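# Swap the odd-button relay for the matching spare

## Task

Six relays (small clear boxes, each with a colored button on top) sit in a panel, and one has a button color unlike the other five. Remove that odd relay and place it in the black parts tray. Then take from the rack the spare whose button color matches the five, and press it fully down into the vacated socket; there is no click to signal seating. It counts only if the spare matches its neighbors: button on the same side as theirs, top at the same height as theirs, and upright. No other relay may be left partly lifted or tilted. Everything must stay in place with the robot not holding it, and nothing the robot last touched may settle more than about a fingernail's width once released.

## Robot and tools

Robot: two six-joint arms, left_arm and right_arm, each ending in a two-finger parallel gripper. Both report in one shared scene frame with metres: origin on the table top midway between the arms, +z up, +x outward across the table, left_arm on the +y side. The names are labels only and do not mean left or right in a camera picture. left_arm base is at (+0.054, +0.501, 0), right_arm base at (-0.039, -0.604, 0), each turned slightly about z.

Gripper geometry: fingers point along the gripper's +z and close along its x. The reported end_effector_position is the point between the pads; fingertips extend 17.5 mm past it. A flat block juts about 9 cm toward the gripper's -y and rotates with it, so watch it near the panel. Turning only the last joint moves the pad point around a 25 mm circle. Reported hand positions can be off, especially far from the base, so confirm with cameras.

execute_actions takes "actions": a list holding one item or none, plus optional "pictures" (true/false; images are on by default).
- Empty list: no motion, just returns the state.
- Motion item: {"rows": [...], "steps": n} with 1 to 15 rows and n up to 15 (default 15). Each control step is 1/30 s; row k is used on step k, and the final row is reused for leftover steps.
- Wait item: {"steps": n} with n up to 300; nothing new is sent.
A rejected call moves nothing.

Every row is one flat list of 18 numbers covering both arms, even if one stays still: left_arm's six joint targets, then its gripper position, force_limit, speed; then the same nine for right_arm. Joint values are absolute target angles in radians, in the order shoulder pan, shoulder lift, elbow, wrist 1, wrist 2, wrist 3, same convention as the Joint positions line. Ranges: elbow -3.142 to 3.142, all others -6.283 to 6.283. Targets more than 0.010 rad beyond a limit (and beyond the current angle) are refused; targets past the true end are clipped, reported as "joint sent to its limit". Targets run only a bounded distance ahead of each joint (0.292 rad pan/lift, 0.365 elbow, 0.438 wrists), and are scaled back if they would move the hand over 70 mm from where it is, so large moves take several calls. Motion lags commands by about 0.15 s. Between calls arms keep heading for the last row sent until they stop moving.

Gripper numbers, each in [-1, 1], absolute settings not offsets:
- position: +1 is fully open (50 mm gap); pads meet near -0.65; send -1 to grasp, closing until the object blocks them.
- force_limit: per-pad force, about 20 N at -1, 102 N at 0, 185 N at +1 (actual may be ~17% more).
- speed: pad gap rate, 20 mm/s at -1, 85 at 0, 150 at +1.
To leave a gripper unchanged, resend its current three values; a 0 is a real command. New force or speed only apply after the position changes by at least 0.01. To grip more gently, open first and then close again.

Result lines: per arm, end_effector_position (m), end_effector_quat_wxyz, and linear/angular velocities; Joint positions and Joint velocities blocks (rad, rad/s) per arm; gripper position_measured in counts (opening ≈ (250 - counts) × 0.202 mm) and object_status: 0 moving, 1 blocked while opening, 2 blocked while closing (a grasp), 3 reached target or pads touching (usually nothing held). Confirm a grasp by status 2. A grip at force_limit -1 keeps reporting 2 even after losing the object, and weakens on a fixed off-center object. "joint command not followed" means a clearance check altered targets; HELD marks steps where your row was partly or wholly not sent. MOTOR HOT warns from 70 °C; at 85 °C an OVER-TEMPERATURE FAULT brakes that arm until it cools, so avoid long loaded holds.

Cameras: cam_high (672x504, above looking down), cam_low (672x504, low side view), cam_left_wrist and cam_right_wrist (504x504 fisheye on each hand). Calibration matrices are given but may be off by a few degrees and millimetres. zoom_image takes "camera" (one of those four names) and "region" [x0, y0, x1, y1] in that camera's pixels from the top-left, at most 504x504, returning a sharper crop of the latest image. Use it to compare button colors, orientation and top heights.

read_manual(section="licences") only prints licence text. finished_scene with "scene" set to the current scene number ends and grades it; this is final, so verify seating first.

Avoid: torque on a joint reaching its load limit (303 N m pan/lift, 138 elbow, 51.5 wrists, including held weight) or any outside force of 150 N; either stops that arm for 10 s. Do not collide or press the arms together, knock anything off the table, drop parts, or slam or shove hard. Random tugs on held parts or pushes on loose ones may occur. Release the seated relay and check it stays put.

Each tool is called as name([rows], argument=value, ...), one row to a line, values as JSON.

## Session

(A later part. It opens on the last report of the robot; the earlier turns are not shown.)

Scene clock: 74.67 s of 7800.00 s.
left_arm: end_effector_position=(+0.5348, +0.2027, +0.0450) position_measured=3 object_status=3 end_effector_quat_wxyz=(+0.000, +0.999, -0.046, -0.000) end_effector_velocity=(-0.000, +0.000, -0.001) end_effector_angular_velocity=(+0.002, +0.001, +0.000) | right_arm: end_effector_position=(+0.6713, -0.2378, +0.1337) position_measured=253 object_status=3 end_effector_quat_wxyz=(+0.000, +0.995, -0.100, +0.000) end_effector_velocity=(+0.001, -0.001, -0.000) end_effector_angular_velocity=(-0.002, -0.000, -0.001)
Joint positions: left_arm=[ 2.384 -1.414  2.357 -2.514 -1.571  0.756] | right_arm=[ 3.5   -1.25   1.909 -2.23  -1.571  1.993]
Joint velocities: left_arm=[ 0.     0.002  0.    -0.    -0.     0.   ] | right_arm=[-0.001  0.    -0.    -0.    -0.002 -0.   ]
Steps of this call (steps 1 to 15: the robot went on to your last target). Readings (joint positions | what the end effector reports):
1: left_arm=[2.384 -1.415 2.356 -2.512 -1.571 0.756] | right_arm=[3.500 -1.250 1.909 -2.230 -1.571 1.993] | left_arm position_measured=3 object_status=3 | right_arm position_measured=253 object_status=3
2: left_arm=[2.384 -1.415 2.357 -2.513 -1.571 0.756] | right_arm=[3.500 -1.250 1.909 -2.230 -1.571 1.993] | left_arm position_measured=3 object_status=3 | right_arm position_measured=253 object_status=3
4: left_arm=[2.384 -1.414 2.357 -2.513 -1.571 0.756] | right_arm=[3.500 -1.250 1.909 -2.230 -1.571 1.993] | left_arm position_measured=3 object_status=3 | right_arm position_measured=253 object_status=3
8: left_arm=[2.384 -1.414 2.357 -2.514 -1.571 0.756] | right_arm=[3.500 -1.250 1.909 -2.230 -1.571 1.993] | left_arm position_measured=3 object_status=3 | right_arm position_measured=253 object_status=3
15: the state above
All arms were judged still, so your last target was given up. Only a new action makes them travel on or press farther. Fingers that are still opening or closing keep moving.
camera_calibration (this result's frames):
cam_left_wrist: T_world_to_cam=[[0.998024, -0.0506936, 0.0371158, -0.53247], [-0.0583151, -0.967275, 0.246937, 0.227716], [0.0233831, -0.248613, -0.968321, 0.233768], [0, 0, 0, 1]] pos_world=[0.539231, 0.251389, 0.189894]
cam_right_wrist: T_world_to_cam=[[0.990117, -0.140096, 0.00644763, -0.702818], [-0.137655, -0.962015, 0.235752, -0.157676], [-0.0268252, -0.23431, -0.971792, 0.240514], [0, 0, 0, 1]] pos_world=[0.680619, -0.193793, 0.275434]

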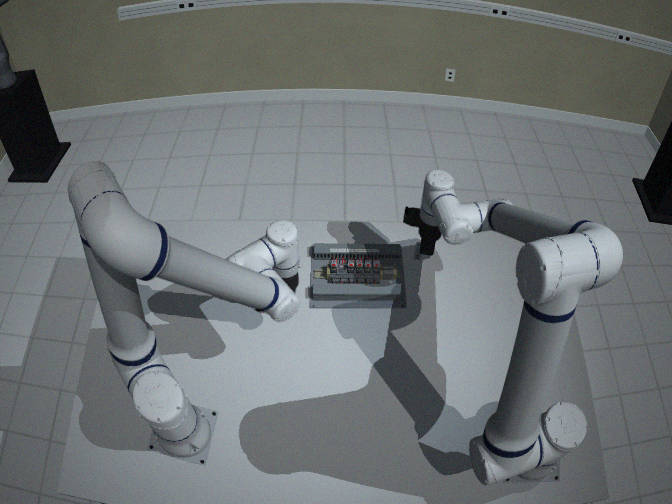

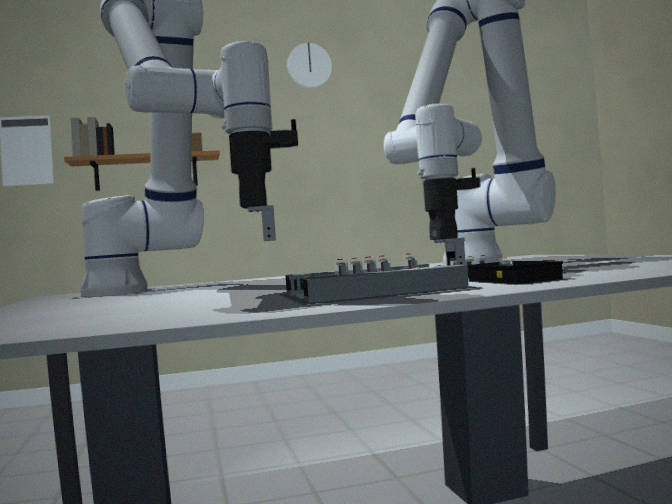

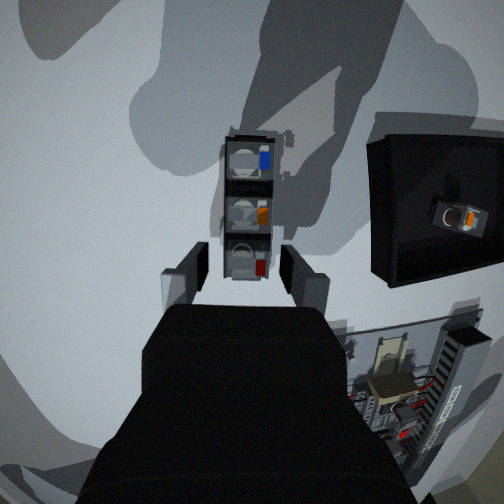

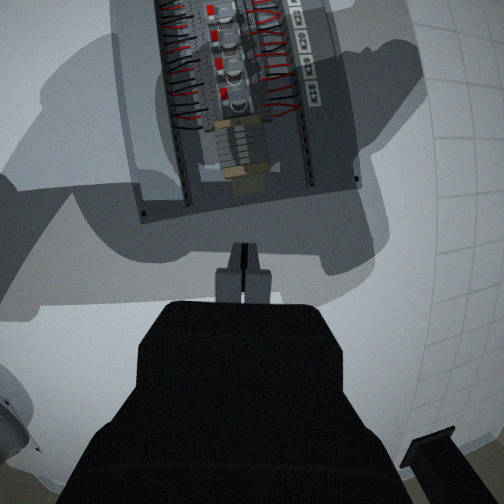

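execute_actions([
  {"rows":[[2.3882,-1.4122,2.3547,-2.5133,-1.571,0.76,1,-0.5,0,3.5,-1.25,1.9091,-2.23,-1.571,1.9925,-1,0,0]]},
], pictures=false)

execute_actions([
  {"rows":[[2.3882,-1.4122,2.3547,-2.5133,-1.571,0.76,-1,-0.3,-0.5,3.5,-1.25,1.9091,-2.23,-1.571,1.9925,-1,0,0]]},
], pictures=false)

execute_actions([
  {"steps":12},
], pictures=false)

execute_actions([
  {"rows":[[2.3882,-1.4711,2.3334,-2.4331,-1.571,0.76,-1,-0.3,-0.5,3.5,-1.25,1.9091,-2.23,-1.571,1.9925,-1,0,0]]},
], pictures=false)

execute_actions([
  {"rows":[[2.39,-1.57,2.29,-2.291,-1.571,1.1,-1,-0.3,-0.5,3.5,-1.25,1.9091,-2.23,-1.571,1.9925,-1,0,0]]},
], pictures=false)

execute_actions([
  {"rows":[[2.4165,-1.2455,1.9106,-2.2359,-1.571,3.8385,-1,-0.3,-0.5,3.5,-1.25,1.9091,-2.23,-1.571,1.9925,-1,0,0]]},
], pictures=false)

execute_actions([
  {"steps":60},
], pictures=false)

execute_actions([
  {"rows":[[2.4165,-1.192,1.9397,-2.3185,-1.571,3.8385,-1,-0.3,-0.5,3.5,-1.25,1.9091,-2.23,-1.571,1.9925,-1,0,0]]},
], pictures=false)

execute_actions([
  {"steps":15},
])

zoom_image(camera="cam_left_wrist", region=[160,160,340,320])

zoom_image(camera="cam_low", region=[330,210,440,290])

Scene clock: 87.77 s of 7800.00 s.
left_arm: end_effector_position=(+0.5368, +0.2036, +0.0450) position_measured=3 object_status=3 end_effector_quat_wxyz=(+0.000, +0.999, -0.046, -0.000) end_effector_velocity=(+0.001, +0.001, -0.000) end_effector_angular_velocity=(+0.000, +0.000, +0.001) | right_arm: end_effector_position=(+0.6713, -0.2378, +0.1337) position_measured=253 object_status=3 end_effector_quat_wxyz=(+0.000, +0.995, -0.100, +0.000) end_effector_velocity=(-0.000, +0.000, -0.000) end_effector_angular_velocity=(+0.001, +0.001, -0.001)
Joint positions: left_arm=[ 2.388 -1.412  2.355 -2.513 -1.571  0.76 ] | right_arm=[ 3.5   -1.25   1.909 -2.23  -1.571  1.993]
Joint velocities: left_arm=[ 0.002  0.001 -0.001  0.     0.     0.001] | right_arm=[-0.    -0.     0.     0.001  0.002  0.   ]
Steps of this call (steps 1 to 90: nothing new was sent; then 9.60 s passed at rest; steps 91 to 105: all 15 steps of this action). Readings (joint positions | what the end effector reports):
91: left_arm=[2.384 -1.414 2.357 -2.514 -1.571 0.756] | right_arm=[3.500 -1.250 1.909 -2.230 -1.571 1.993] | left_arm position_measured=3 object_status=3 | right_arm position_measured=253 object_status=3
92: left_arm=[2.385 -1.413 2.357 -2.514 -1.571 0.757] | right_arm=[3.500 -1.250 1.909 -2.230 -1.571 1.993] | left_arm position_measured=3 object_status=3 | right_arm position_measured=253 object_status=3
94: left_arm=[2.386 -1.413 2.356 -2.514 -1.571 0.758] | right_arm=[3.500 -1.250 1.909 -2.230 -1.571 1.993] | left_arm position_measured=3 object_status=3 | right_arm position_measured=253 object_status=3
98: left_arm=[2.388 -1.412 2.355 -2.513 -1.571 0.759] | right_arm=[3.500 -1.250 1.909 -2.230 -1.571 1.993] | left_arm position_measured=3 object_status=3 | right_arm position_measured=253 object_status=3
105: the state above

Scene clock: 88.27 s of 7800.00 s.
left_arm: end_effector_position=(+0.5368, +0.2036, +0.0450) position_measured=118 object_status=0 end_effector_quat_wxyz=(+0.000, +0.999, -0.046, -0.000) end_effector_velocity=(-0.000, -0.000, -0.000) end_effector_angular_velocity=(+0.000, +0.000, -0.000) | right_arm: end_effector_position=(+0.6713, -0.2378, +0.1337) position_measured=253 object_status=3 end_effector_quat_wxyz=(+0.000, +0.995, -0.100, +0.000) end_effector_velocity=(+0.001, -0.000, +0.001) end_effector_angular_velocity=(+0.001, -0.001, -0.003)
Joint positions: left_arm=[ 2.388 -1.412  2.355 -2.513 -1.571  0.76 ] | right_arm=[ 3.5   -1.25   1.909 -2.23  -1.571  1.993]
Joint velocities: left_arm=[-0.  0.  0.  0. -0. -0.] | right_arm=[-0.001 -0.    -0.001 -0.001  0.001  0.002]
Steps of this call (steps 1 to 15: all 15 steps of this action). Readings (joint positions | what the end effector reports):
1: left_arm=[2.388 -1.412 2.355 -2.513 -1.571 0.760] | right_arm=[3.500 -1.250 1.909 -2.230 -1.571 1.993] | left_arm position_measured=8 object_status=0 | right_arm position_measured=253 object_status=3
2: left_arm=[2.388 -1.412 2.355 -2.513 -1.571 0.760] | right_arm=[3.500 -1.250 1.909 -2.230 -1.571 1.993] | left_arm position_measured=16 object_status=0 | right_arm position_measured=253 object_status=3
4: left_arm=[2.388 -1.412 2.355 -2.513 -1.571 0.760] | right_arm=[3.500 -1.250 1.909 -2.230 -1.571 1.993] | left_arm position_measured=34 object_status=0 | right_arm position_measured=253 object_status=3
8: left_arm=[2.388 -1.412 2.355 -2.513 -1.571 0.760] | right_arm=[3.500 -1.250 1.909 -2.230 -1.571 1.993] | left_arm position_measured=68 object_status=0 | right_arm position_measured=253 object_status=3
15: the state above

Scene clock: 88.67 s of 7800.00 s.
left_arm: end_effector_position=(+0.5368, +0.2036, +0.0450) position_measured=118 object_status=2 end_effector_quat_wxyz=(+0.000, +0.999, -0.046, -0.000) end_effector_velocity=(+0.000, +0.000, +0.000) end_effector_angular_velocity=(-0.000, -0.000, +0.000) | right_arm: end_effector_position=(+0.6713, -0.2378, +0.1337) position_measured=253 object_status=3 end_effector_quat_wxyz=(+0.000, +0.995, -0.100, +0.000) end_effector_velocity=(+0.001, -0.001, -0.000) end_effector_angular_velocity=(-0.001, -0.000, -0.001)
Joint positions: left_arm=[ 2.388 -1.412  2.355 -2.513 -1.571  0.76 ] | right_arm=[ 3.5   -1.25   1.909 -2.23  -1.571  1.993]
Joint velocities: left_arm=[ 0. -0.  0.  0. -0.  0.] | right_arm=[-0.001  0.001 -0.    -0.001 -0.001  0.   ]
Steps of this call (steps 1 to 12: the robot went on to your last target). Readings (joint positions | what the end effector reports):
1: left_arm=[2.388 -1.412 2.355 -2.513 -1.571 0.760] | right_arm=[3.500 -1.250 1.909 -2.230 -1.571 1.993] | left_arm position_measured=118 object_status=0 | right_arm position_measured=253 object_status=3
2: left_arm=[2.388 -1.412 2.355 -2.513 -1.571 0.760] | right_arm=[3.500 -1.250 1.909 -2.230 -1.571 1.993] | left_arm position_measured=118 object_status=0 | right_arm position_measured=253 object_status=3
4: left_arm=[2.388 -1.412 2.355 -2.513 -1.571 0.760] | right_arm=[3.500 -1.250 1.909 -2.230 -1.571 1.993] | left_arm position_measured=118 object_status=0 | right_arm position_measured=253 object_status=3
8: left_arm=[2.388 -1.412 2.355 -2.513 -1.571 0.760] | right_arm=[3.500 -1.250 1.909 -2.230 -1.571 1.993] | left_arm position_measured=118 object_status=2 | right_arm position_measured=253 object_status=3
12: the state above

Scene clock: 89.17 s of 7800.00 s.
left_arm: end_effector_position=(+0.5369, +0.2036, +0.0773) position_measured=118 object_status=2 end_effector_quat_wxyz=(+0.000, +0.999, -0.046, -0.000) end_effector_velocity=(+0.000, +0.001, +0.006) end_effector_angular_velocity=(-0.000, -0.000, +0.001) | right_arm: end_effector_position=(+0.6713, -0.2378, +0.1337) position_measured=253 object_status=3 end_effector_quat_wxyz=(+0.000, +0.995, -0.100, +0.000) end_effector_velocity=(-0.000, -0.001, -0.001) end_effector_angular_velocity=(+0.000, +0.000, +0.001)
Joint positions: left_arm=[ 2.388 -1.47   2.334 -2.435 -1.571  0.76 ] | right_arm=[ 3.5   -1.25   1.909 -2.23  -1.571  1.993]
Joint velocities: left_arm=[ 0.001 -0.011 -0.004  0.015 -0.     0.   ] | right_arm=[-0.001 -0.     0.001 -0.001  0.    -0.001]
Steps of this call (steps 1 to 15: all 15 steps of this action). Readings (joint positions | what the end effector reports):
1: left_arm=[2.388 -1.414 2.354 -2.511 -1.571 0.760] | right_arm=[3.500 -1.250 1.909 -2.230 -1.571 1.993] | left_arm position_measured=118 object_status=2 | right_arm position_measured=253 object_status=3
2: left_arm=[2.388 -1.425 2.351 -2.494 -1.571 0.760] | right_arm=[3.500 -1.250 1.909 -2.230 -1.571 1.993] | left_arm position_measured=118 object_status=2 | right_arm position_measured=253 object_status=3
4: left_arm=[2.388 -1.445 2.342 -2.468 -1.571 0.760] | right_arm=[3.500 -1.250 1.909 -2.230 -1.571 1.993] | left_arm position_measured=118 object_status=2 | right_arm position_measured=253 object_status=3
8: left_arm=[2.388 -1.462 2.337 -2.445 -1.571 0.760] | right_arm=[3.500 -1.250 1.909 -2.230 -1.571 1.993] | left_arm position_measured=118 object_status=2 | right_arm position_measured=253 object_status=3
15: the state above

Scene clock: 89.67 s of 7800.00 s.
left_arm: end_effector_position=(+0.5436, +0.2045, +0.1362) position_measured=118 object_status=2 end_effector_quat_wxyz=(+0.000, +0.978, -0.208, -0.000) end_effector_velocity=(+0.001, +0.001, +0.016) end_effector_angular_velocity=(-0.000, +0.000, -0.088) | right_arm: end_effector_position=(+0.6713, -0.2378, +0.1337) position_measured=253 object_status=3 end_effector_quat_wxyz=(+0.000, +0.995, -0.100, +0.000) end_effector_velocity=(-0.000, +0.001, -0.002) end_effector_angular_velocity=(+0.001, +0.002, -0.000)
Joint positions: left_arm=[ 2.39  -1.567  2.291 -2.296 -1.571  1.089] | right_arm=[ 3.5   -1.25   1.909 -2.23  -1.571  1.993]
Joint velocities: left_arm=[ 0.001 -0.026 -0.011  0.037 -0.     0.089] | right_arm=[ 0.001  0.002  0.    -0.     0.001  0.001]
Steps of this call (steps 1 to 15: all 15 steps of this action). Readings (joint positions | what the end effector reports):
1: left_arm=[2.388 -1.471 2.333 -2.433 -1.571 0.764] | right_arm=[3.500 -1.250 1.909 -2.230 -1.571 1.993] | left_arm position_measured=118 object_status=2 | right_arm position_measured=253 object_status=3
2: left_arm=[2.388 -1.478 2.331 -2.422 -1.571 0.788] | right_arm=[3.500 -1.250 1.909 -2.230 -1.571 1.993] | left_arm position_measured=118 object_status=2 | right_arm position_measured=253 object_status=3
4: left_arm=[2.389 -1.506 2.318 -2.382 -1.571 0.884] | right_arm=[3.500 -1.250 1.909 -2.230 -1.571 1.993] | left_arm position_measured=118 object_status=2 | right_arm position_measured=253 object_status=3
8: left_arm=[2.390 -1.549 2.299 -2.322 -1.571 1.027] | right_arm=[3.500 -1.250 1.909 -2.230 -1.571 1.993] | left_arm position_measured=118 object_status=2 | right_arm position_measured=253 object_status=3
15: the state above

Scene clock: 90.17 s of 7800.00 s.
left_arm: end_effector_position=(+0.6743, +0.0692, +0.1364) position_measured=118 object_status=2 end_effector_quat_wxyz=(+0.000, +0.873, -0.488, +0.000) end_effector_velocity=(+0.240, -0.259, -0.040) end_effector_angular_velocity=(+0.003, +0.001, -2.278) | right_arm: end_effector_position=(+0.6713, -0.2378, +0.1337) position_measured=253 object_status=3 end_effector_quat_wxyz=(+0.000, +0.995, -0.100, +0.000) end_effector_velocity=(-0.001, +0.000, -0.000) end_effector_angular_velocity=(-0.002, +0.001, +0.001)
Joint positions: left_arm=[ 2.412 -1.306  1.981 -2.247 -1.571  1.712] | right_arm=[ 3.5   -1.25   1.909 -2.23  -1.571  1.993]
Joint velocities: left_arm=[ 0.038  0.466 -0.544  0.082 -0.     2.316] | right_arm=[ 0.001  0.    -0.001  0.002 -0.001  0.001]
Steps of this call (steps 1 to 15: all 15 steps of this action). Readings (joint positions | what the end effector reports):
1: left_arm=[2.390 -1.566 2.289 -2.294 -1.571 1.094] | right_arm=[3.500 -1.250 1.909 -2.230 -1.571 1.993] | left_arm position_measured=118 object_status=2 | right_arm position_measured=253 object_status=3
2: left_arm=[2.392 -1.552 2.272 -2.291 -1.571 1.117] | right_arm=[3.500 -1.250 1.909 -2.230 -1.571 1.993] | left_arm position_measured=118 object_status=2 | right_arm position_measured=253 object_status=3
4: left_arm=[2.395 -1.513 2.223 -2.284 -1.571 1.174] | right_arm=[3.500 -1.250 1.909 -2.230 -1.571 1.993] | left_arm position_measured=118 object_status=2 | right_arm position_measured=253 object_status=3
8: left_arm=[2.401 -1.435 2.132 -2.270 -1.571 1.309] | right_arm=[3.500 -1.250 1.909 -2.230 -1.571 1.993] | left_arm position_measured=118 object_status=2 | right_arm position_measured=253 object_status=3
15: the state above

Scene clock: 92.17 s of 7800.00 s.
left_arm: end_effector_position=(+0.6803, +0.0040, +0.1301) position_measured=118 object_status=2 end_effector_quat_wxyz=(-0.000, -0.000, +1.000, -0.000) end_effector_velocity=(+0.000, +0.000, -0.000) end_effector_angular_velocity=(-0.000, +0.000, +0.000) | right_arm: end_effector_position=(+0.6713, -0.2378, +0.1337) position_measured=253 object_status=3 end_effector_quat_wxyz=(+0.000, +0.995, -0.100, +0.000) end_effector_velocity=(-0.001, -0.000, -0.000) end_effector_angular_velocity=(-0.000, +0.002, -0.001)
Joint positions: left_arm=[ 2.417 -1.245  1.911 -2.236 -1.571  3.838] | right_arm=[ 3.5   -1.25   1.909 -2.23  -1.571  1.993]
Joint velocities: left_arm=[ 0.  0. -0. -0. -0.  0.] | right_arm=[-0.    -0.     0.     0.002  0.     0.001]
Steps of this call (steps 1 to 60: the robot went on to your last target). Readings (joint positions | what the end effector reports):
1: left_arm=[2.413 -1.292 1.965 -2.244 -1.571 1.793] | right_arm=[3.500 -1.250 1.909 -2.230 -1.571 1.993] | left_arm position_measured=118 object_status=2 | right_arm position_measured=253 object_status=3
2: left_arm=[2.414 -1.281 1.952 -2.242 -1.571 1.876] | right_arm=[3.500 -1.250 1.909 -2.230 -1.571 1.993] | left_arm position_measured=118 object_status=2 | right_arm position_measured=253 object_status=3
4: left_arm=[2.415 -1.266 1.935 -2.240 -1.571 2.046] | right_arm=[3.500 -1.250 1.909 -2.230 -1.571 1.993] | left_arm position_measured=118 object_status=2 | right_arm position_measured=253 object_status=3
8: left_arm=[2.416 -1.253 1.919 -2.237 -1.571 2.384] | right_arm=[3.500 -1.250 1.909 -2.230 -1.571 1.993] | left_arm position_measured=118 object_status=2 | right_arm position_measured=253 object_status=3
60: the state above
All arms were judged still, so your last target was given up. Only a new action makes them travel on or press farther. Fingers that are still opening or closing keep moving.

Scene clock: 92.67 s of 7800.00 s.
left_arm: end_effector_position=(+0.6805, +0.0038, +0.0839) position_measured=118 object_status=2 end_effector_quat_wxyz=(-0.000, -0.000, +1.000, -0.000) end_effector_velocity=(-0.000, -0.000, -0.009) end_effector_angular_velocity=(-0.000, -0.000, -0.001) | right_arm: end_effector_position=(+0.6713, -0.2378, +0.1337) position_measured=253 object_status=3 end_effector_quat_wxyz=(+0.000, +0.995, -0.100, +0.000) end_effector_velocity=(-0.000, -0.002, -0.001) end_effector_angular_velocity=(-0.001, +0.001, -0.002)
Joint positions: left_arm=[ 2.417 -1.193  1.939 -2.317 -1.571  3.838] | right_arm=[ 3.5   -1.25   1.909 -2.23  -1.571  1.993]
Joint velocities: left_arm=[-0.001  0.01   0.005 -0.015 -0.     0.   ] | right_arm=[-0.002  0.     0.001  0.    -0.     0.001]
Steps of this call (steps 1 to 15: all 15 steps of this action). Readings (joint positions | what the end effector reports):
1: left_arm=[2.417 -1.244 1.911 -2.238 -1.571 3.838] | right_arm=[3.500 -1.250 1.909 -2.230 -1.571 1.993] | left_arm position_measured=118 object_status=2 | right_arm position_measured=253 object_status=3
2: left_arm=[2.417 -1.234 1.915 -2.256 -1.571 3.838] | right_arm=[3.500 -1.250 1.909 -2.230 -1.571 1.993] | left_arm position_measured=118 object_status=2 | right_arm position_measured=253 object_status=3
4: left_arm=[2.417 -1.215 1.928 -2.282 -1.571 3.838] | right_arm=[3.500 -1.250 1.909 -2.230 -1.571 1.993] | left_arm position_measured=118 object_status=2 | right_arm position_measured=253 object_status=3
8: left_arm=[2.417 -1.200 1.935 -2.306 -1.571 3.838] | right_arm=[3.500 -1.250 1.909 -2.230 -1.571 1.993] | left_arm position_measured=118 object_status=2 | right_arm position_measured=253 object_status=3
15: the state above

Scene clock: 93.17 s of 7800.00 s.
left_arm: end_effector_position=(+0.6805, +0.0038, +0.0829) position_measured=118 object_status=2 end_effector_quat_wxyz=(-0.000, -0.000, +1.000, -0.000) end_effector_velocity=(-0.000, -0.001, +0.000) end_effector_angular_velocity=(-0.001, -0.001, -0.001) | right_arm: end_effector_position=(+0.6713, -0.2378, +0.1337) position_measured=253 object_status=3 end_effector_quat_wxyz=(+0.000, +0.995, -0.100, +0.000) end_effector_velocity=(-0.000, -0.000, -0.001) end_effector_angular_velocity=(+0.001, +0.001, -0.002)
Joint positions: left_arm=[ 2.417 -1.192  1.94  -2.318 -1.571  3.839] | right_arm=[ 3.5   -1.25   1.909 -2.23  -1.571  1.993]
Joint velocities: left_arm=[-0.001 -0.001  0.    -0.001 -0.     0.   ] | right_arm=[-0.001 -0.     0.001 -0.001  0.001  0.001]
Steps of this call (steps 1 to 15: the robot went on to your last target). Readings (joint positions | what the end effector reports):
1: left_arm=[2.417 -1.193 1.939 -2.317 -1.571 3.838] | right_arm=[3.500 -1.250 1.909 -2.230 -1.571 1.993] | left_arm position_measured=118 object_status=2 | right_arm position_measured=253 object_status=3
2: left_arm=[2.417 -1.193 1.939 -2.317 -1.571 3.838] | right_arm=[3.500 -1.250 1.909 -2.230 -1.571 1.993] | left_arm position_measured=118 object_status=2 | right_arm position_measured=253 object_status=3
4: left_arm=[2.417 -1.192 1.939 -2.318 -1.571 3.838] | right_arm=[3.500 -1.250 1.909 -2.230 -1.571 1.993] | left_arm position_measured=118 object_status=2 | right_arm position_measured=253 object_status=3
8: left_arm=[2.417 -1.192 1.940 -2.318 -1.571 3.839] | right_arm=[3.500 -1.250 1.909 -2.230 -1.571 1.993] | left_arm position_measured=118 object_status=2 | right_arm position_measured=253 object_status=3
15: the state above
All arms were judged still, so your last target was given up. Only a new action makes them travel on or press farther. Fingers that are still opening or closing keep moving.
camera_calibration (this result's frames):
cam_left_wrist: T_world_to_cam=[[-0.998479, -0.0404955, 0.0374216, 0.669198], [-0.0300397, 0.968631, 0.24668, 0.00788067], [-0.0462372, 0.24518, -0.968374, 0.263064], [0, 0, 0, 1]] pos_world=[0.68058, -0.045032, 0.227757]
cam_right_wrist: T_world_to_cam=[[0.990117, -0.140096, 0.00644763, -0.702818], [-0.137655, -0.962015, 0.235752, -0.157676], [-0.0268253, -0.23431, -0.971792, 0.240514], [0, 0, 0, 1]] pos_world=[0.680619, -0.193793, 0.275434]

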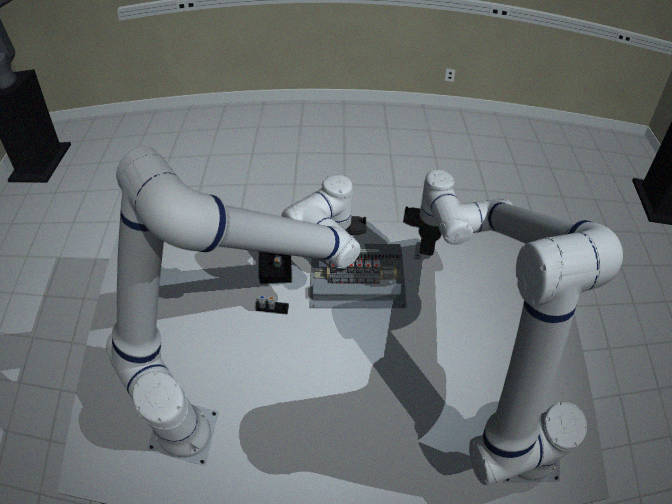

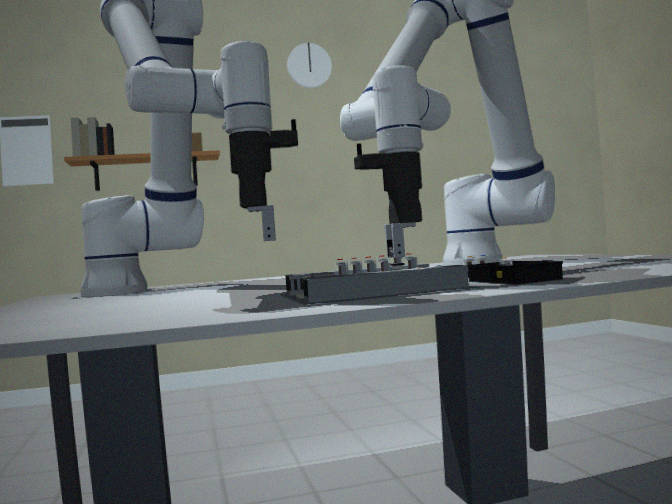

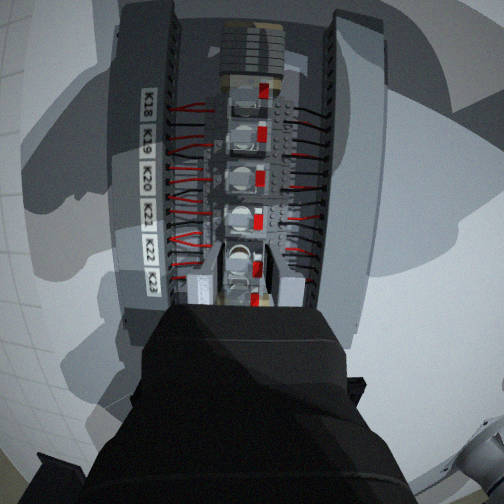

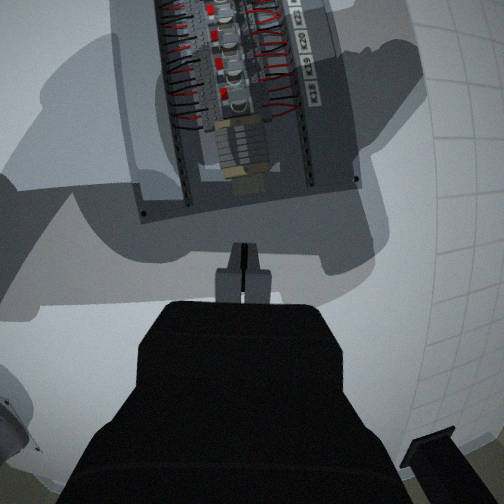

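Region (160, 160, 340, 320) of cam_left_wrist's 504x504 image, scaled by 2.800, with more detail than that image has.

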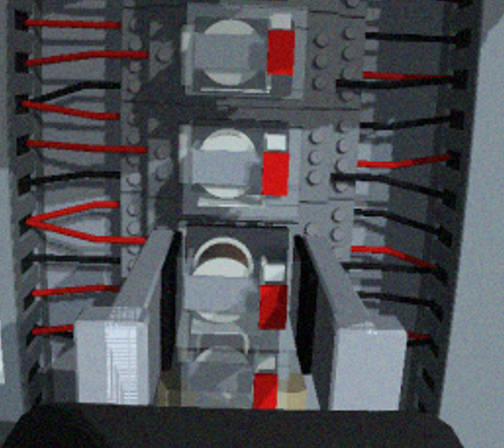

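Region (330, 210, 440, 290) of cam_low's 672x504 image, scaled by 4.582, with more detail than that image has; it fills the top 367 rows of this view, and the rest is white.

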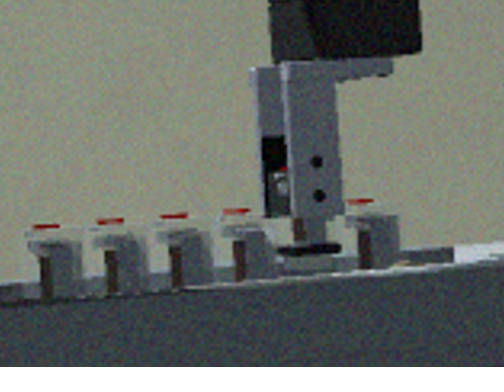

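execute_actions([
  {"rows":[[2.416,-1.1855,1.9439,-2.3292,-1.571,3.838,-1,-0.3,-0.5,3.5,-1.25,1.9091,-2.23,-1.571,1.9925,-1,0,0]]},
], pictures=false)

execute_actions([
  {"rows":[[2.416,-1.1808,1.9461,-2.3361,-1.571,3.838,-1,-0.3,-0.5,3.5,-1.25,1.9091,-2.23,-1.571,1.9925,-1,0,0]]},
], pictures=false)

execute_actions([
  {"rows":[[2.416,-1.1761,1.9484,-2.3431,-1.571,3.838,-1,-0.3,-0.5,3.5,-1.25,1.9091,-2.23,-1.571,1.9925,-1,0,0]]},
])

zoom_image(camera="cam_left_wrist", region=[160,160,340,320])

Scene clock: 99.20 s of 7800.00 s.
left_arm: end_effector_position=(+0.6799, +0.0039, +0.0770) position_measured=118 object_status=2 end_effector_quat_wxyz=(-0.000, -0.000, +1.000, -0.000) end_effector_velocity=(+0.000, +0.000, -0.001) end_effector_angular_velocity=(-0.000, -0.000, +0.001) | right_arm: end_effector_position=(+0.6713, -0.2378, +0.1337) position_measured=253 object_status=3 end_effector_quat_wxyz=(+0.000, +0.995, -0.100, +0.000) end_effector_velocity=(+0.001, -0.001, +0.001) end_effector_angular_velocity=(-0.002, -0.002, -0.001)
Joint positions: left_arm=[ 2.416 -1.186  1.944 -2.329 -1.571  3.838] | right_arm=[ 3.5   -1.25   1.909 -2.23  -1.571  1.993]
Joint velocities: left_arm=[ 0.001  0.002  0.001 -0.002  0.     0.   ] | right_arm=[-0.    -0.001 -0.001  0.    -0.002  0.   ]
Steps of this call (steps 1 to 90: nothing new was sent; then 2.53 s passed at rest; steps 91 to 105: all 15 steps of this action). Readings (joint positions | what the end effector reports):
91: left_arm=[2.416 -1.192 1.940 -2.319 -1.571 3.839] | right_arm=[3.500 -1.250 1.909 -2.230 -1.571 1.993] | left_arm position_measured=118 object_status=2 | right_arm position_measured=253 object_status=3
92: left_arm=[2.416 -1.191 1.940 -2.321 -1.571 3.839] | right_arm=[3.500 -1.250 1.909 -2.230 -1.571 1.993] | left_arm position_measured=118 object_status=2 | right_arm position_measured=253 object_status=3
94: left_arm=[2.416 -1.188 1.942 -2.324 -1.571 3.839] | right_arm=[3.500 -1.250 1.909 -2.230 -1.571 1.993] | left_arm position_measured=118 object_status=2 | right_arm position_measured=253 object_status=3
98: left_arm=[2.416 -1.186 1.943 -2.328 -1.571 3.838] | right_arm=[3.500 -1.250 1.909 -2.230 -1.571 1.993] | left_arm position_measured=118 object_status=2 | right_arm position_measured=253 object_status=3
105: the state above

Scene clock: 99.70 s of 7800.00 s.
left_arm: end_effector_position=(+0.6799, +0.0039, +0.0731) position_measured=118 object_status=2 end_effector_quat_wxyz=(-0.000, -0.000, +1.000, -0.000) end_effector_velocity=(-0.001, -0.001, -0.001) end_effector_angular_velocity=(-0.000, +0.000, -0.001) | right_arm: end_effector_position=(+0.6713, -0.2378, +0.1337) position_measured=253 object_status=3 end_effector_quat_wxyz=(+0.000, +0.995, -0.100, +0.000) end_effector_velocity=(+0.001, -0.000, +0.000) end_effector_angular_velocity=(-0.002, -0.002, +0.000)
Joint positions: left_arm=[ 2.416 -1.181  1.946 -2.336 -1.571  3.838] | right_arm=[ 3.5   -1.25   1.909 -2.23  -1.571  1.993]
Joint velocities: left_arm=[-0.001  0.     0.001 -0.001 -0.    -0.   ] | right_arm=[ 0.001  0.    -0.    -0.002 -0.002  0.   ]
Steps of this call (steps 1 to 15: all 15 steps of this action). Readings (joint positions | what the end effector reports):
1: left_arm=[2.416 -1.185 1.944 -2.329 -1.571 3.838] | right_arm=[3.500 -1.250 1.909 -2.230 -1.571 1.993] | left_arm position_measured=118 object_status=2 | right_arm position_measured=253 object_status=3
2: left_arm=[2.416 -1.185 1.944 -2.331 -1.571 3.838] | right_arm=[3.500 -1.250 1.909 -2.230 -1.571 1.993] | left_arm position_measured=118 object_status=2 | right_arm position_measured=253 object_status=3
4: left_arm=[2.416 -1.183 1.945 -2.333 -1.571 3.838] | right_arm=[3.500 -1.250 1.909 -2.230 -1.571 1.993] | left_arm position_measured=118 object_status=2 | right_arm position_measured=253 object_status=3
8: left_arm=[2.416 -1.182 1.946 -2.335 -1.571 3.838] | right_arm=[3.500 -1.250 1.909 -2.230 -1.571 1.993] | left_arm position_measured=118 object_status=2 | right_arm position_measured=253 object_status=3
15: the state above

Scene clock: 100.20 s of 7800.00 s.
left_arm: end_effector_position=(+0.6799, +0.0040, +0.0691) position_measured=118 object_status=2 end_effector_quat_wxyz=(-0.000, -0.000, +1.000, -0.000) end_effector_velocity=(+0.000, +0.000, -0.001) end_effector_angular_velocity=(+0.000, -0.000, -0.000) | right_arm: end_effector_position=(+0.6713, -0.2378, +0.1337) position_measured=253 object_status=3 end_effector_quat_wxyz=(+0.000, +0.995, -0.100, +0.000) end_effector_velocity=(-0.001, -0.001, -0.001) end_effector_angular_velocity=(-0.003, +0.002, -0.001)
Joint positions: left_arm=[ 2.416 -1.176  1.948 -2.343 -1.571  3.838] | right_arm=[ 3.5   -1.25   1.909 -2.23  -1.571  1.993]
Joint velocities: left_arm=[ 0.     0.001  0.    -0.001  0.     0.   ] | right_arm=[-0.     0.001  0.001  0.    -0.002  0.   ]
Steps of this call (steps 1 to 15: all 15 steps of this action). Readings (joint positions | what the end effector reports):
1: left_arm=[2.416 -1.181 1.946 -2.336 -1.571 3.838] | right_arm=[3.500 -1.250 1.909 -2.230 -1.571 1.993] | left_arm position_measured=118 object_status=2 | right_arm position_measured=253 object_status=3
2: left_arm=[2.416 -1.180 1.946 -2.338 -1.571 3.838] | right_arm=[3.500 -1.250 1.909 -2.230 -1.571 1.993] | left_arm position_measured=118 object_status=2 | right_arm position_measured=253 object_status=3
4: left_arm=[2.416 -1.178 1.947 -2.340 -1.571 3.838] | right_arm=[3.500 -1.250 1.909 -2.230 -1.571 1.993] | left_arm position_measured=118 object_status=2 | right_arm position_measured=253 object_status=3
8: left_arm=[2.416 -1.177 1.948 -2.342 -1.571 3.838] | right_arm=[3.500 -1.250 1.909 -2.230 -1.571 1.993] | left_arm position_measured=118 object_status=2 | right_arm position_measured=253 object_status=3
15: the state above
camera_calibration (this result's frames):
cam_left_wrist: T_world_to_cam=[[-0.998485, -0.0404997, 0.0372561, 0.669152], [-0.0300844, 0.968629, 0.246682, 0.0111329], [-0.0460779, 0.245188, -0.96838, 0.249581], [0, 0, 0, 1]] pos_world=[0.679974, -0.0448775, 0.214013]
cam_right_wrist: T_world_to_cam=[[0.990117, -0.140096, 0.00644754, -0.702817], [-0.137655, -0.962015, 0.235752, -0.157676], [-0.0268253, -0.23431, -0.971792, 0.240514], [0, 0, 0, 1]] pos_world=[0.680619, -0.193793, 0.275433]

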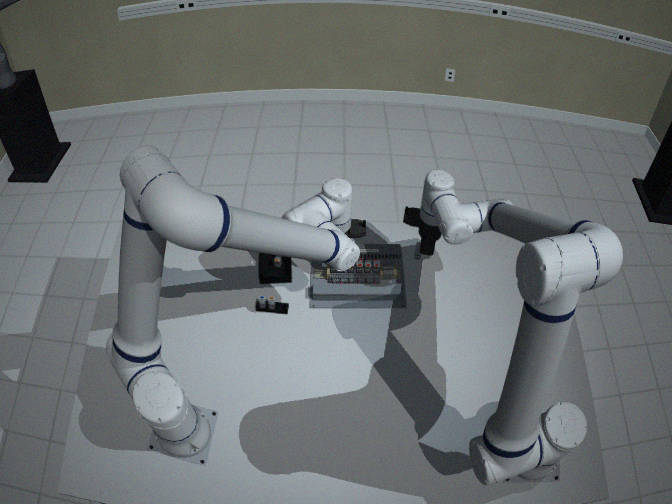

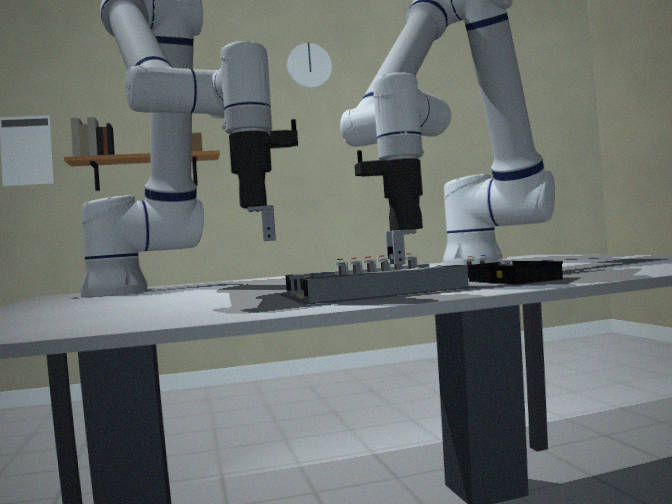

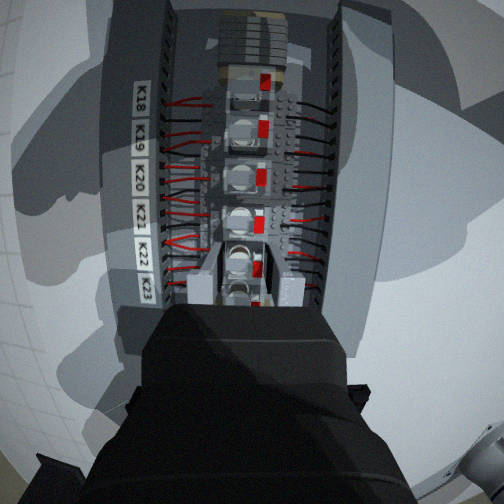

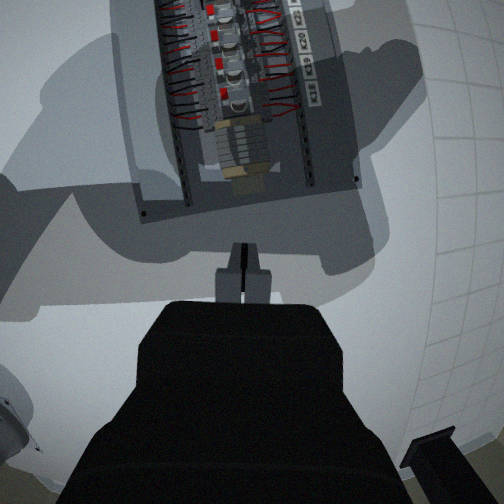

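Region (160, 160, 340, 320) of cam_left_wrist's 504x504 image, scaled by 2.800, with more detail than that image has.

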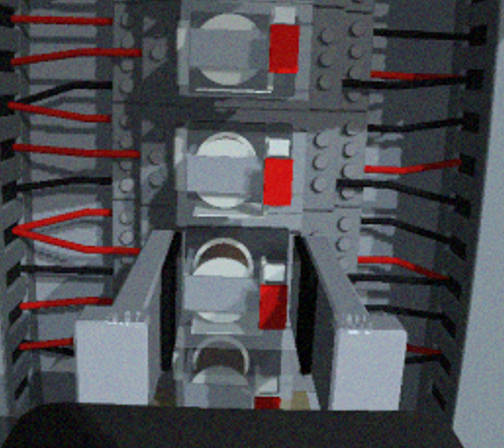

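execute_actions([
  {"rows":[[2.416,-1.1744,1.9492,-2.3456,-1.571,3.838,-1,-0.3,-0.5,3.5,-1.25,1.9091,-2.23,-1.571,1.9925,-1,0,0]]},
], pictures=false)

execute_actions([
  {"rows":[[2.416,-1.1730,1.9499,-2.3477,-1.571,3.838,-1,-0.3,-0.5,3.5,-1.25,1.9091,-2.23,-1.571,1.9925,-1,0,0]]},
], pictures=false)

execute_actions([
  {"rows":[[2.416,-1.1730,1.9499,-2.3477,-1.571,3.838,1,-0.3,0,3.5,-1.25,1.9091,-2.23,-1.571,1.9925,-1,0,0]]},
], pictures=false)

execute_actions([
  {"rows":[[2.416,-1.2125,1.9306,-2.2889,-1.571,3.838,1,-0.3,0,3.5,-1.25,1.9091,-2.23,-1.571,1.9925,-1,0,0]]},
])

zoom_image(camera="cam_low", region=[330,235,430,285])

Scene clock: 108.83 s of 7800.00 s.
left_arm: end_effector_position=(+0.6798, +0.0040, +0.0676) position_measured=118 object_status=2 end_effector_quat_wxyz=(-0.000, -0.000, +1.000, -0.000) end_effector_velocity=(-0.000, +0.001, -0.001) end_effector_angular_velocity=(+0.001, +0.001, +0.000) | right_arm: end_effector_position=(+0.6713, -0.2378, +0.1337) position_measured=253 object_status=3 end_effector_quat_wxyz=(+0.000, +0.995, -0.100, +0.000) end_effector_velocity=(+0.000, +0.001, +0.001) end_effector_angular_velocity=(+0.002, -0.002, +0.001)
Joint positions: left_arm=[ 2.416 -1.174  1.949 -2.346 -1.571  3.838] | right_arm=[ 3.5   -1.25   1.909 -2.23  -1.571  1.993]
Joint velocities: left_arm=[ 0.     0.     0.001 -0.     0.    -0.   ] | right_arm=[ 0.001  0.    -0.001 -0.002  0.001  0.001]
Steps of this call (steps 1 to 15: the robot went on to your last target; steps 16 to 90: nothing new was sent; then 5.13 s passed at rest; steps 91 to 105: all 15 steps of this action). Readings (joint positions | what the end effector reports):
91: left_arm=[2.416 -1.176 1.948 -2.343 -1.571 3.838] | right_arm=[3.500 -1.250 1.909 -2.230 -1.571 1.993] | left_arm position_measured=118 object_status=2 | right_arm position_measured=253 object_status=3
92: left_arm=[2.416 -1.176 1.949 -2.344 -1.571 3.838] | right_arm=[3.500 -1.250 1.909 -2.230 -1.571 1.993] | left_arm position_measured=118 object_status=2 | right_arm position_measured=253 object_status=3
94: left_arm=[2.416 -1.175 1.949 -2.344 -1.571 3.838] | right_arm=[3.500 -1.250 1.909 -2.230 -1.571 1.993] | left_arm position_measured=118 object_status=2 | right_arm position_measured=253 object_status=3
98: left_arm=[2.416 -1.175 1.949 -2.345 -1.571 3.838] | right_arm=[3.500 -1.250 1.909 -2.230 -1.571 1.993] | left_arm position_measured=118 object_status=2 | right_arm position_measured=253 object_status=3
105: the state above

Scene clock: 109.33 s of 7800.00 s.
left_arm: end_effector_position=(+0.6798, +0.0041, +0.0664) position_measured=118 object_status=2 end_effector_quat_wxyz=(-0.000, -0.000, +1.000, -0.000) end_effector_velocity=(-0.000, +0.000, -0.001) end_effector_angular_velocity=(+0.001, +0.001, -0.000) | right_arm: end_effector_position=(+0.6713, -0.2378, +0.1337) position_measured=253 object_status=3 end_effector_quat_wxyz=(+0.000, +0.995, -0.100, +0.000) end_effector_velocity=(-0.000, -0.000, -0.000) end_effector_angular_velocity=(+0.001, +0.001, -0.001)
Joint positions: left_arm=[ 2.416 -1.173  1.95  -2.348 -1.571  3.838] | right_arm=[ 3.5   -1.25   1.909 -2.23  -1.571  1.993]
Joint velocities: left_arm=[ 0.     0.001  0.     0.    -0.     0.   ] | right_arm=[-0.001 -0.     0.     0.001  0.001  0.   ]
Steps of this call (steps 1 to 15: all 15 steps of this action). Readings (joint positions | what the end effector reports):
1: left_arm=[2.416 -1.174 1.949 -2.346 -1.571 3.838] | right_arm=[3.500 -1.250 1.909 -2.230 -1.571 1.993] | left_arm position_measured=118 object_status=2 | right_arm position_measured=253 object_status=3
2: left_arm=[2.416 -1.174 1.949 -2.346 -1.571 3.838] | right_arm=[3.500 -1.250 1.909 -2.230 -1.571 1.993] | left_arm position_measured=118 object_status=2 | right_arm position_measured=253 object_status=3
4: left_arm=[2.416 -1.174 1.950 -2.347 -1.571 3.838] | right_arm=[3.500 -1.250 1.909 -2.230 -1.571 1.993] | left_arm position_measured=118 object_status=2 | right_arm position_measured=253 object_status=3
8: left_arm=[2.416 -1.173 1.950 -2.347 -1.571 3.838] | right_arm=[3.500 -1.250 1.909 -2.230 -1.571 1.993] | left_arm position_measured=118 object_status=2 | right_arm position_measured=253 object_status=3
15: the state above

Scene clock: 109.83 s of 7800.00 s.
left_arm: end_effector_position=(+0.6798, +0.0041, +0.0663) position_measured=3 object_status=0 end_effector_quat_wxyz=(-0.000, -0.000, +1.000, -0.000) end_effector_velocity=(+0.000, -0.000, -0.000) end_effector_angular_velocity=(+0.000, -0.000, -0.000) | right_arm: end_effector_position=(+0.6713, -0.2378, +0.1337) position_measured=253 object_status=3 end_effector_quat_wxyz=(+0.000, +0.995, -0.100, +0.000) end_effector_velocity=(-0.000, -0.001, -0.001) end_effector_angular_velocity=(-0.001, +0.001, -0.002)
Joint positions: left_arm=[ 2.416 -1.173  1.95  -2.348 -1.571  3.838] | right_arm=[ 3.5   -1.25   1.909 -2.23  -1.571  1.993]
Joint velocities: left_arm=[ 0.  0. -0. -0.  0.  0.] | right_arm=[-0.001 -0.     0.001 -0.    -0.001  0.001]
Steps of this call (steps 1 to 15: all 15 steps of this action). Readings (joint positions | what the end effector reports):
1: left_arm=[2.416 -1.173 1.950 -2.348 -1.571 3.838] | right_arm=[3.500 -1.250 1.909 -2.230 -1.571 1.993] | left_arm position_measured=111 object_status=0 | right_arm position_measured=253 object_status=3
2: left_arm=[2.416 -1.173 1.950 -2.348 -1.571 3.838] | right_arm=[3.500 -1.250 1.909 -2.230 -1.571 1.993] | left_arm position_measured=97 object_status=0 | right_arm position_measured=253 object_status=3
4: left_arm=[2.416 -1.173 1.950 -2.348 -1.571 3.838] | right_arm=[3.500 -1.250 1.909 -2.230 -1.571 1.993] | left_arm position_measured=69 object_status=0 | right_arm position_measured=253 object_status=3
8: left_arm=[2.416 -1.173 1.950 -2.348 -1.571 3.838] | right_arm=[3.500 -1.250 1.909 -2.230 -1.571 1.993] | left_arm position_measured=13 object_status=0 | right_arm position_measured=253 object_status=3
15: the state above

Scene clock: 110.33 s of 7800.00 s.
left_arm: end_effector_position=(+0.6799, +0.0039, +0.0992) position_measured=3 object_status=3 end_effector_quat_wxyz=(-0.000, -0.000, +1.000, -0.000) end_effector_velocity=(+0.000, +0.000, +0.007) end_effector_angular_velocity=(-0.001, -0.001, +0.000) | right_arm: end_effector_position=(+0.6713, -0.2378, +0.1337) position_measured=253 object_status=3 end_effector_quat_wxyz=(+0.000, +0.995, -0.100, +0.000) end_effector_velocity=(-0.000, +0.000, +0.000) end_effector_angular_velocity=(-0.001, -0.001, -0.000)
Joint positions: left_arm=[ 2.416 -1.212  1.931 -2.29  -1.571  3.838] | right_arm=[ 3.5   -1.25   1.909 -2.23  -1.571  1.993]
Joint velocities: left_arm=[ 0.    -0.008 -0.004  0.01   0.    -0.   ] | right_arm=[ 0.001 -0.     0.    -0.001 -0.001  0.001]
Steps of this call (steps 1 to 15: all 15 steps of this action). Readings (joint positions | what the end effector reports):
1: left_arm=[2.416 -1.174 1.949 -2.346 -1.571 3.838] | right_arm=[3.500 -1.250 1.909 -2.230 -1.571 1.993] | left_arm position_measured=3 object_status=3 | right_arm position_measured=253 object_status=3
2: left_arm=[2.416 -1.182 1.946 -2.333 -1.571 3.838] | right_arm=[3.500 -1.250 1.909 -2.230 -1.571 1.993] | left_arm position_measured=3 object_status=3 | right_arm position_measured=253 object_status=3
4: left_arm=[2.416 -1.195 1.939 -2.315 -1.571 3.838] | right_arm=[3.500 -1.250 1.909 -2.230 -1.571 1.993] | left_arm position_measured=3 object_status=3 | right_arm position_measured=253 object_status=3
8: left_arm=[2.416 -1.207 1.934 -2.298 -1.571 3.838] | right_arm=[3.500 -1.250 1.909 -2.230 -1.571 1.993] | left_arm position_measured=3 object_status=3 | right_arm position_measured=253 object_status=3
15: the state above
camera_calibration (this result's frames):
cam_left_wrist: T_world_to_cam=[[-0.998479, -0.0405015, 0.0374023, 0.668077], [-0.0300478, 0.968617, 0.246734, 0.00380846], [-0.0462216, 0.245235, -0.968361, 0.278797], [0, 0, 0, 1]] pos_world=[0.680061, -0.0450015, 0.244049]
cam_right_wrist: T_world_to_cam=[[0.990117, -0.140096, 0.00644746, -0.702817], [-0.137655, -0.962015, 0.235752, -0.157676], [-0.0268254, -0.23431, -0.971792, 0.240514], [0, 0, 0, 1]] pos_world=[0.680619, -0.193793, 0.275433]

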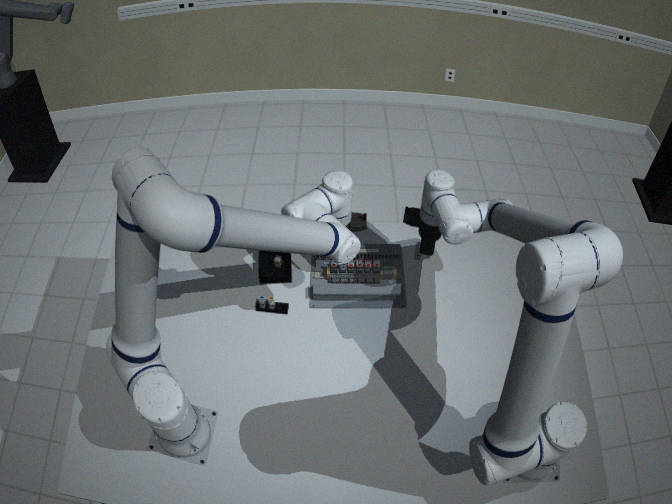

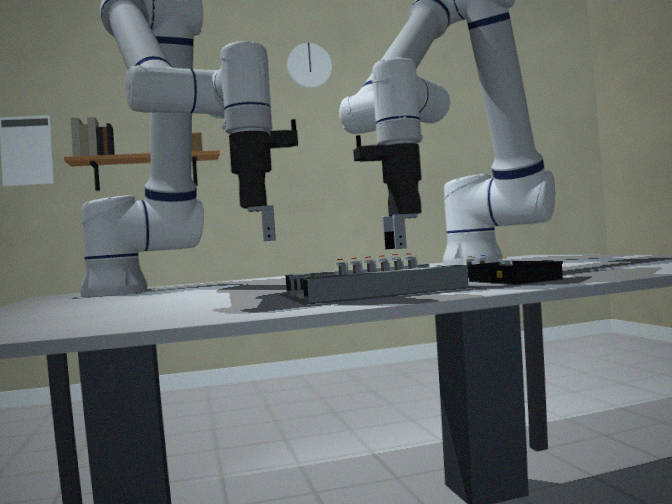

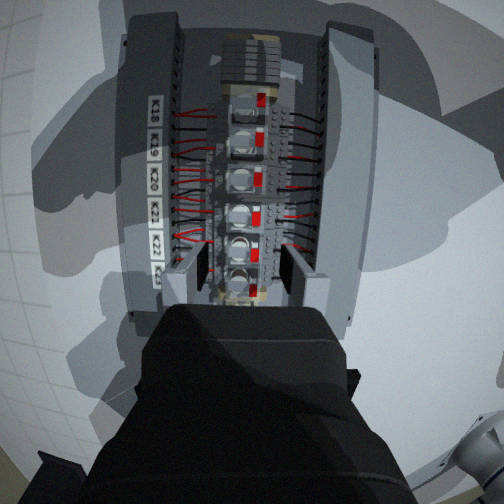

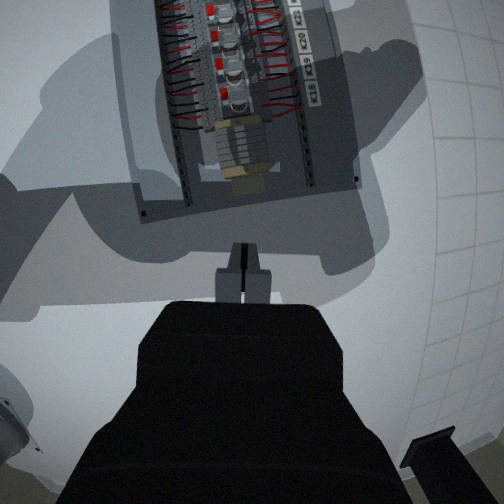

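Region (330, 235, 430, 285) of cam_low's 672x504 image, scaled by 5.040, with more detail than that image has.

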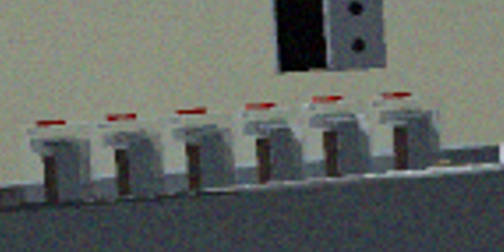

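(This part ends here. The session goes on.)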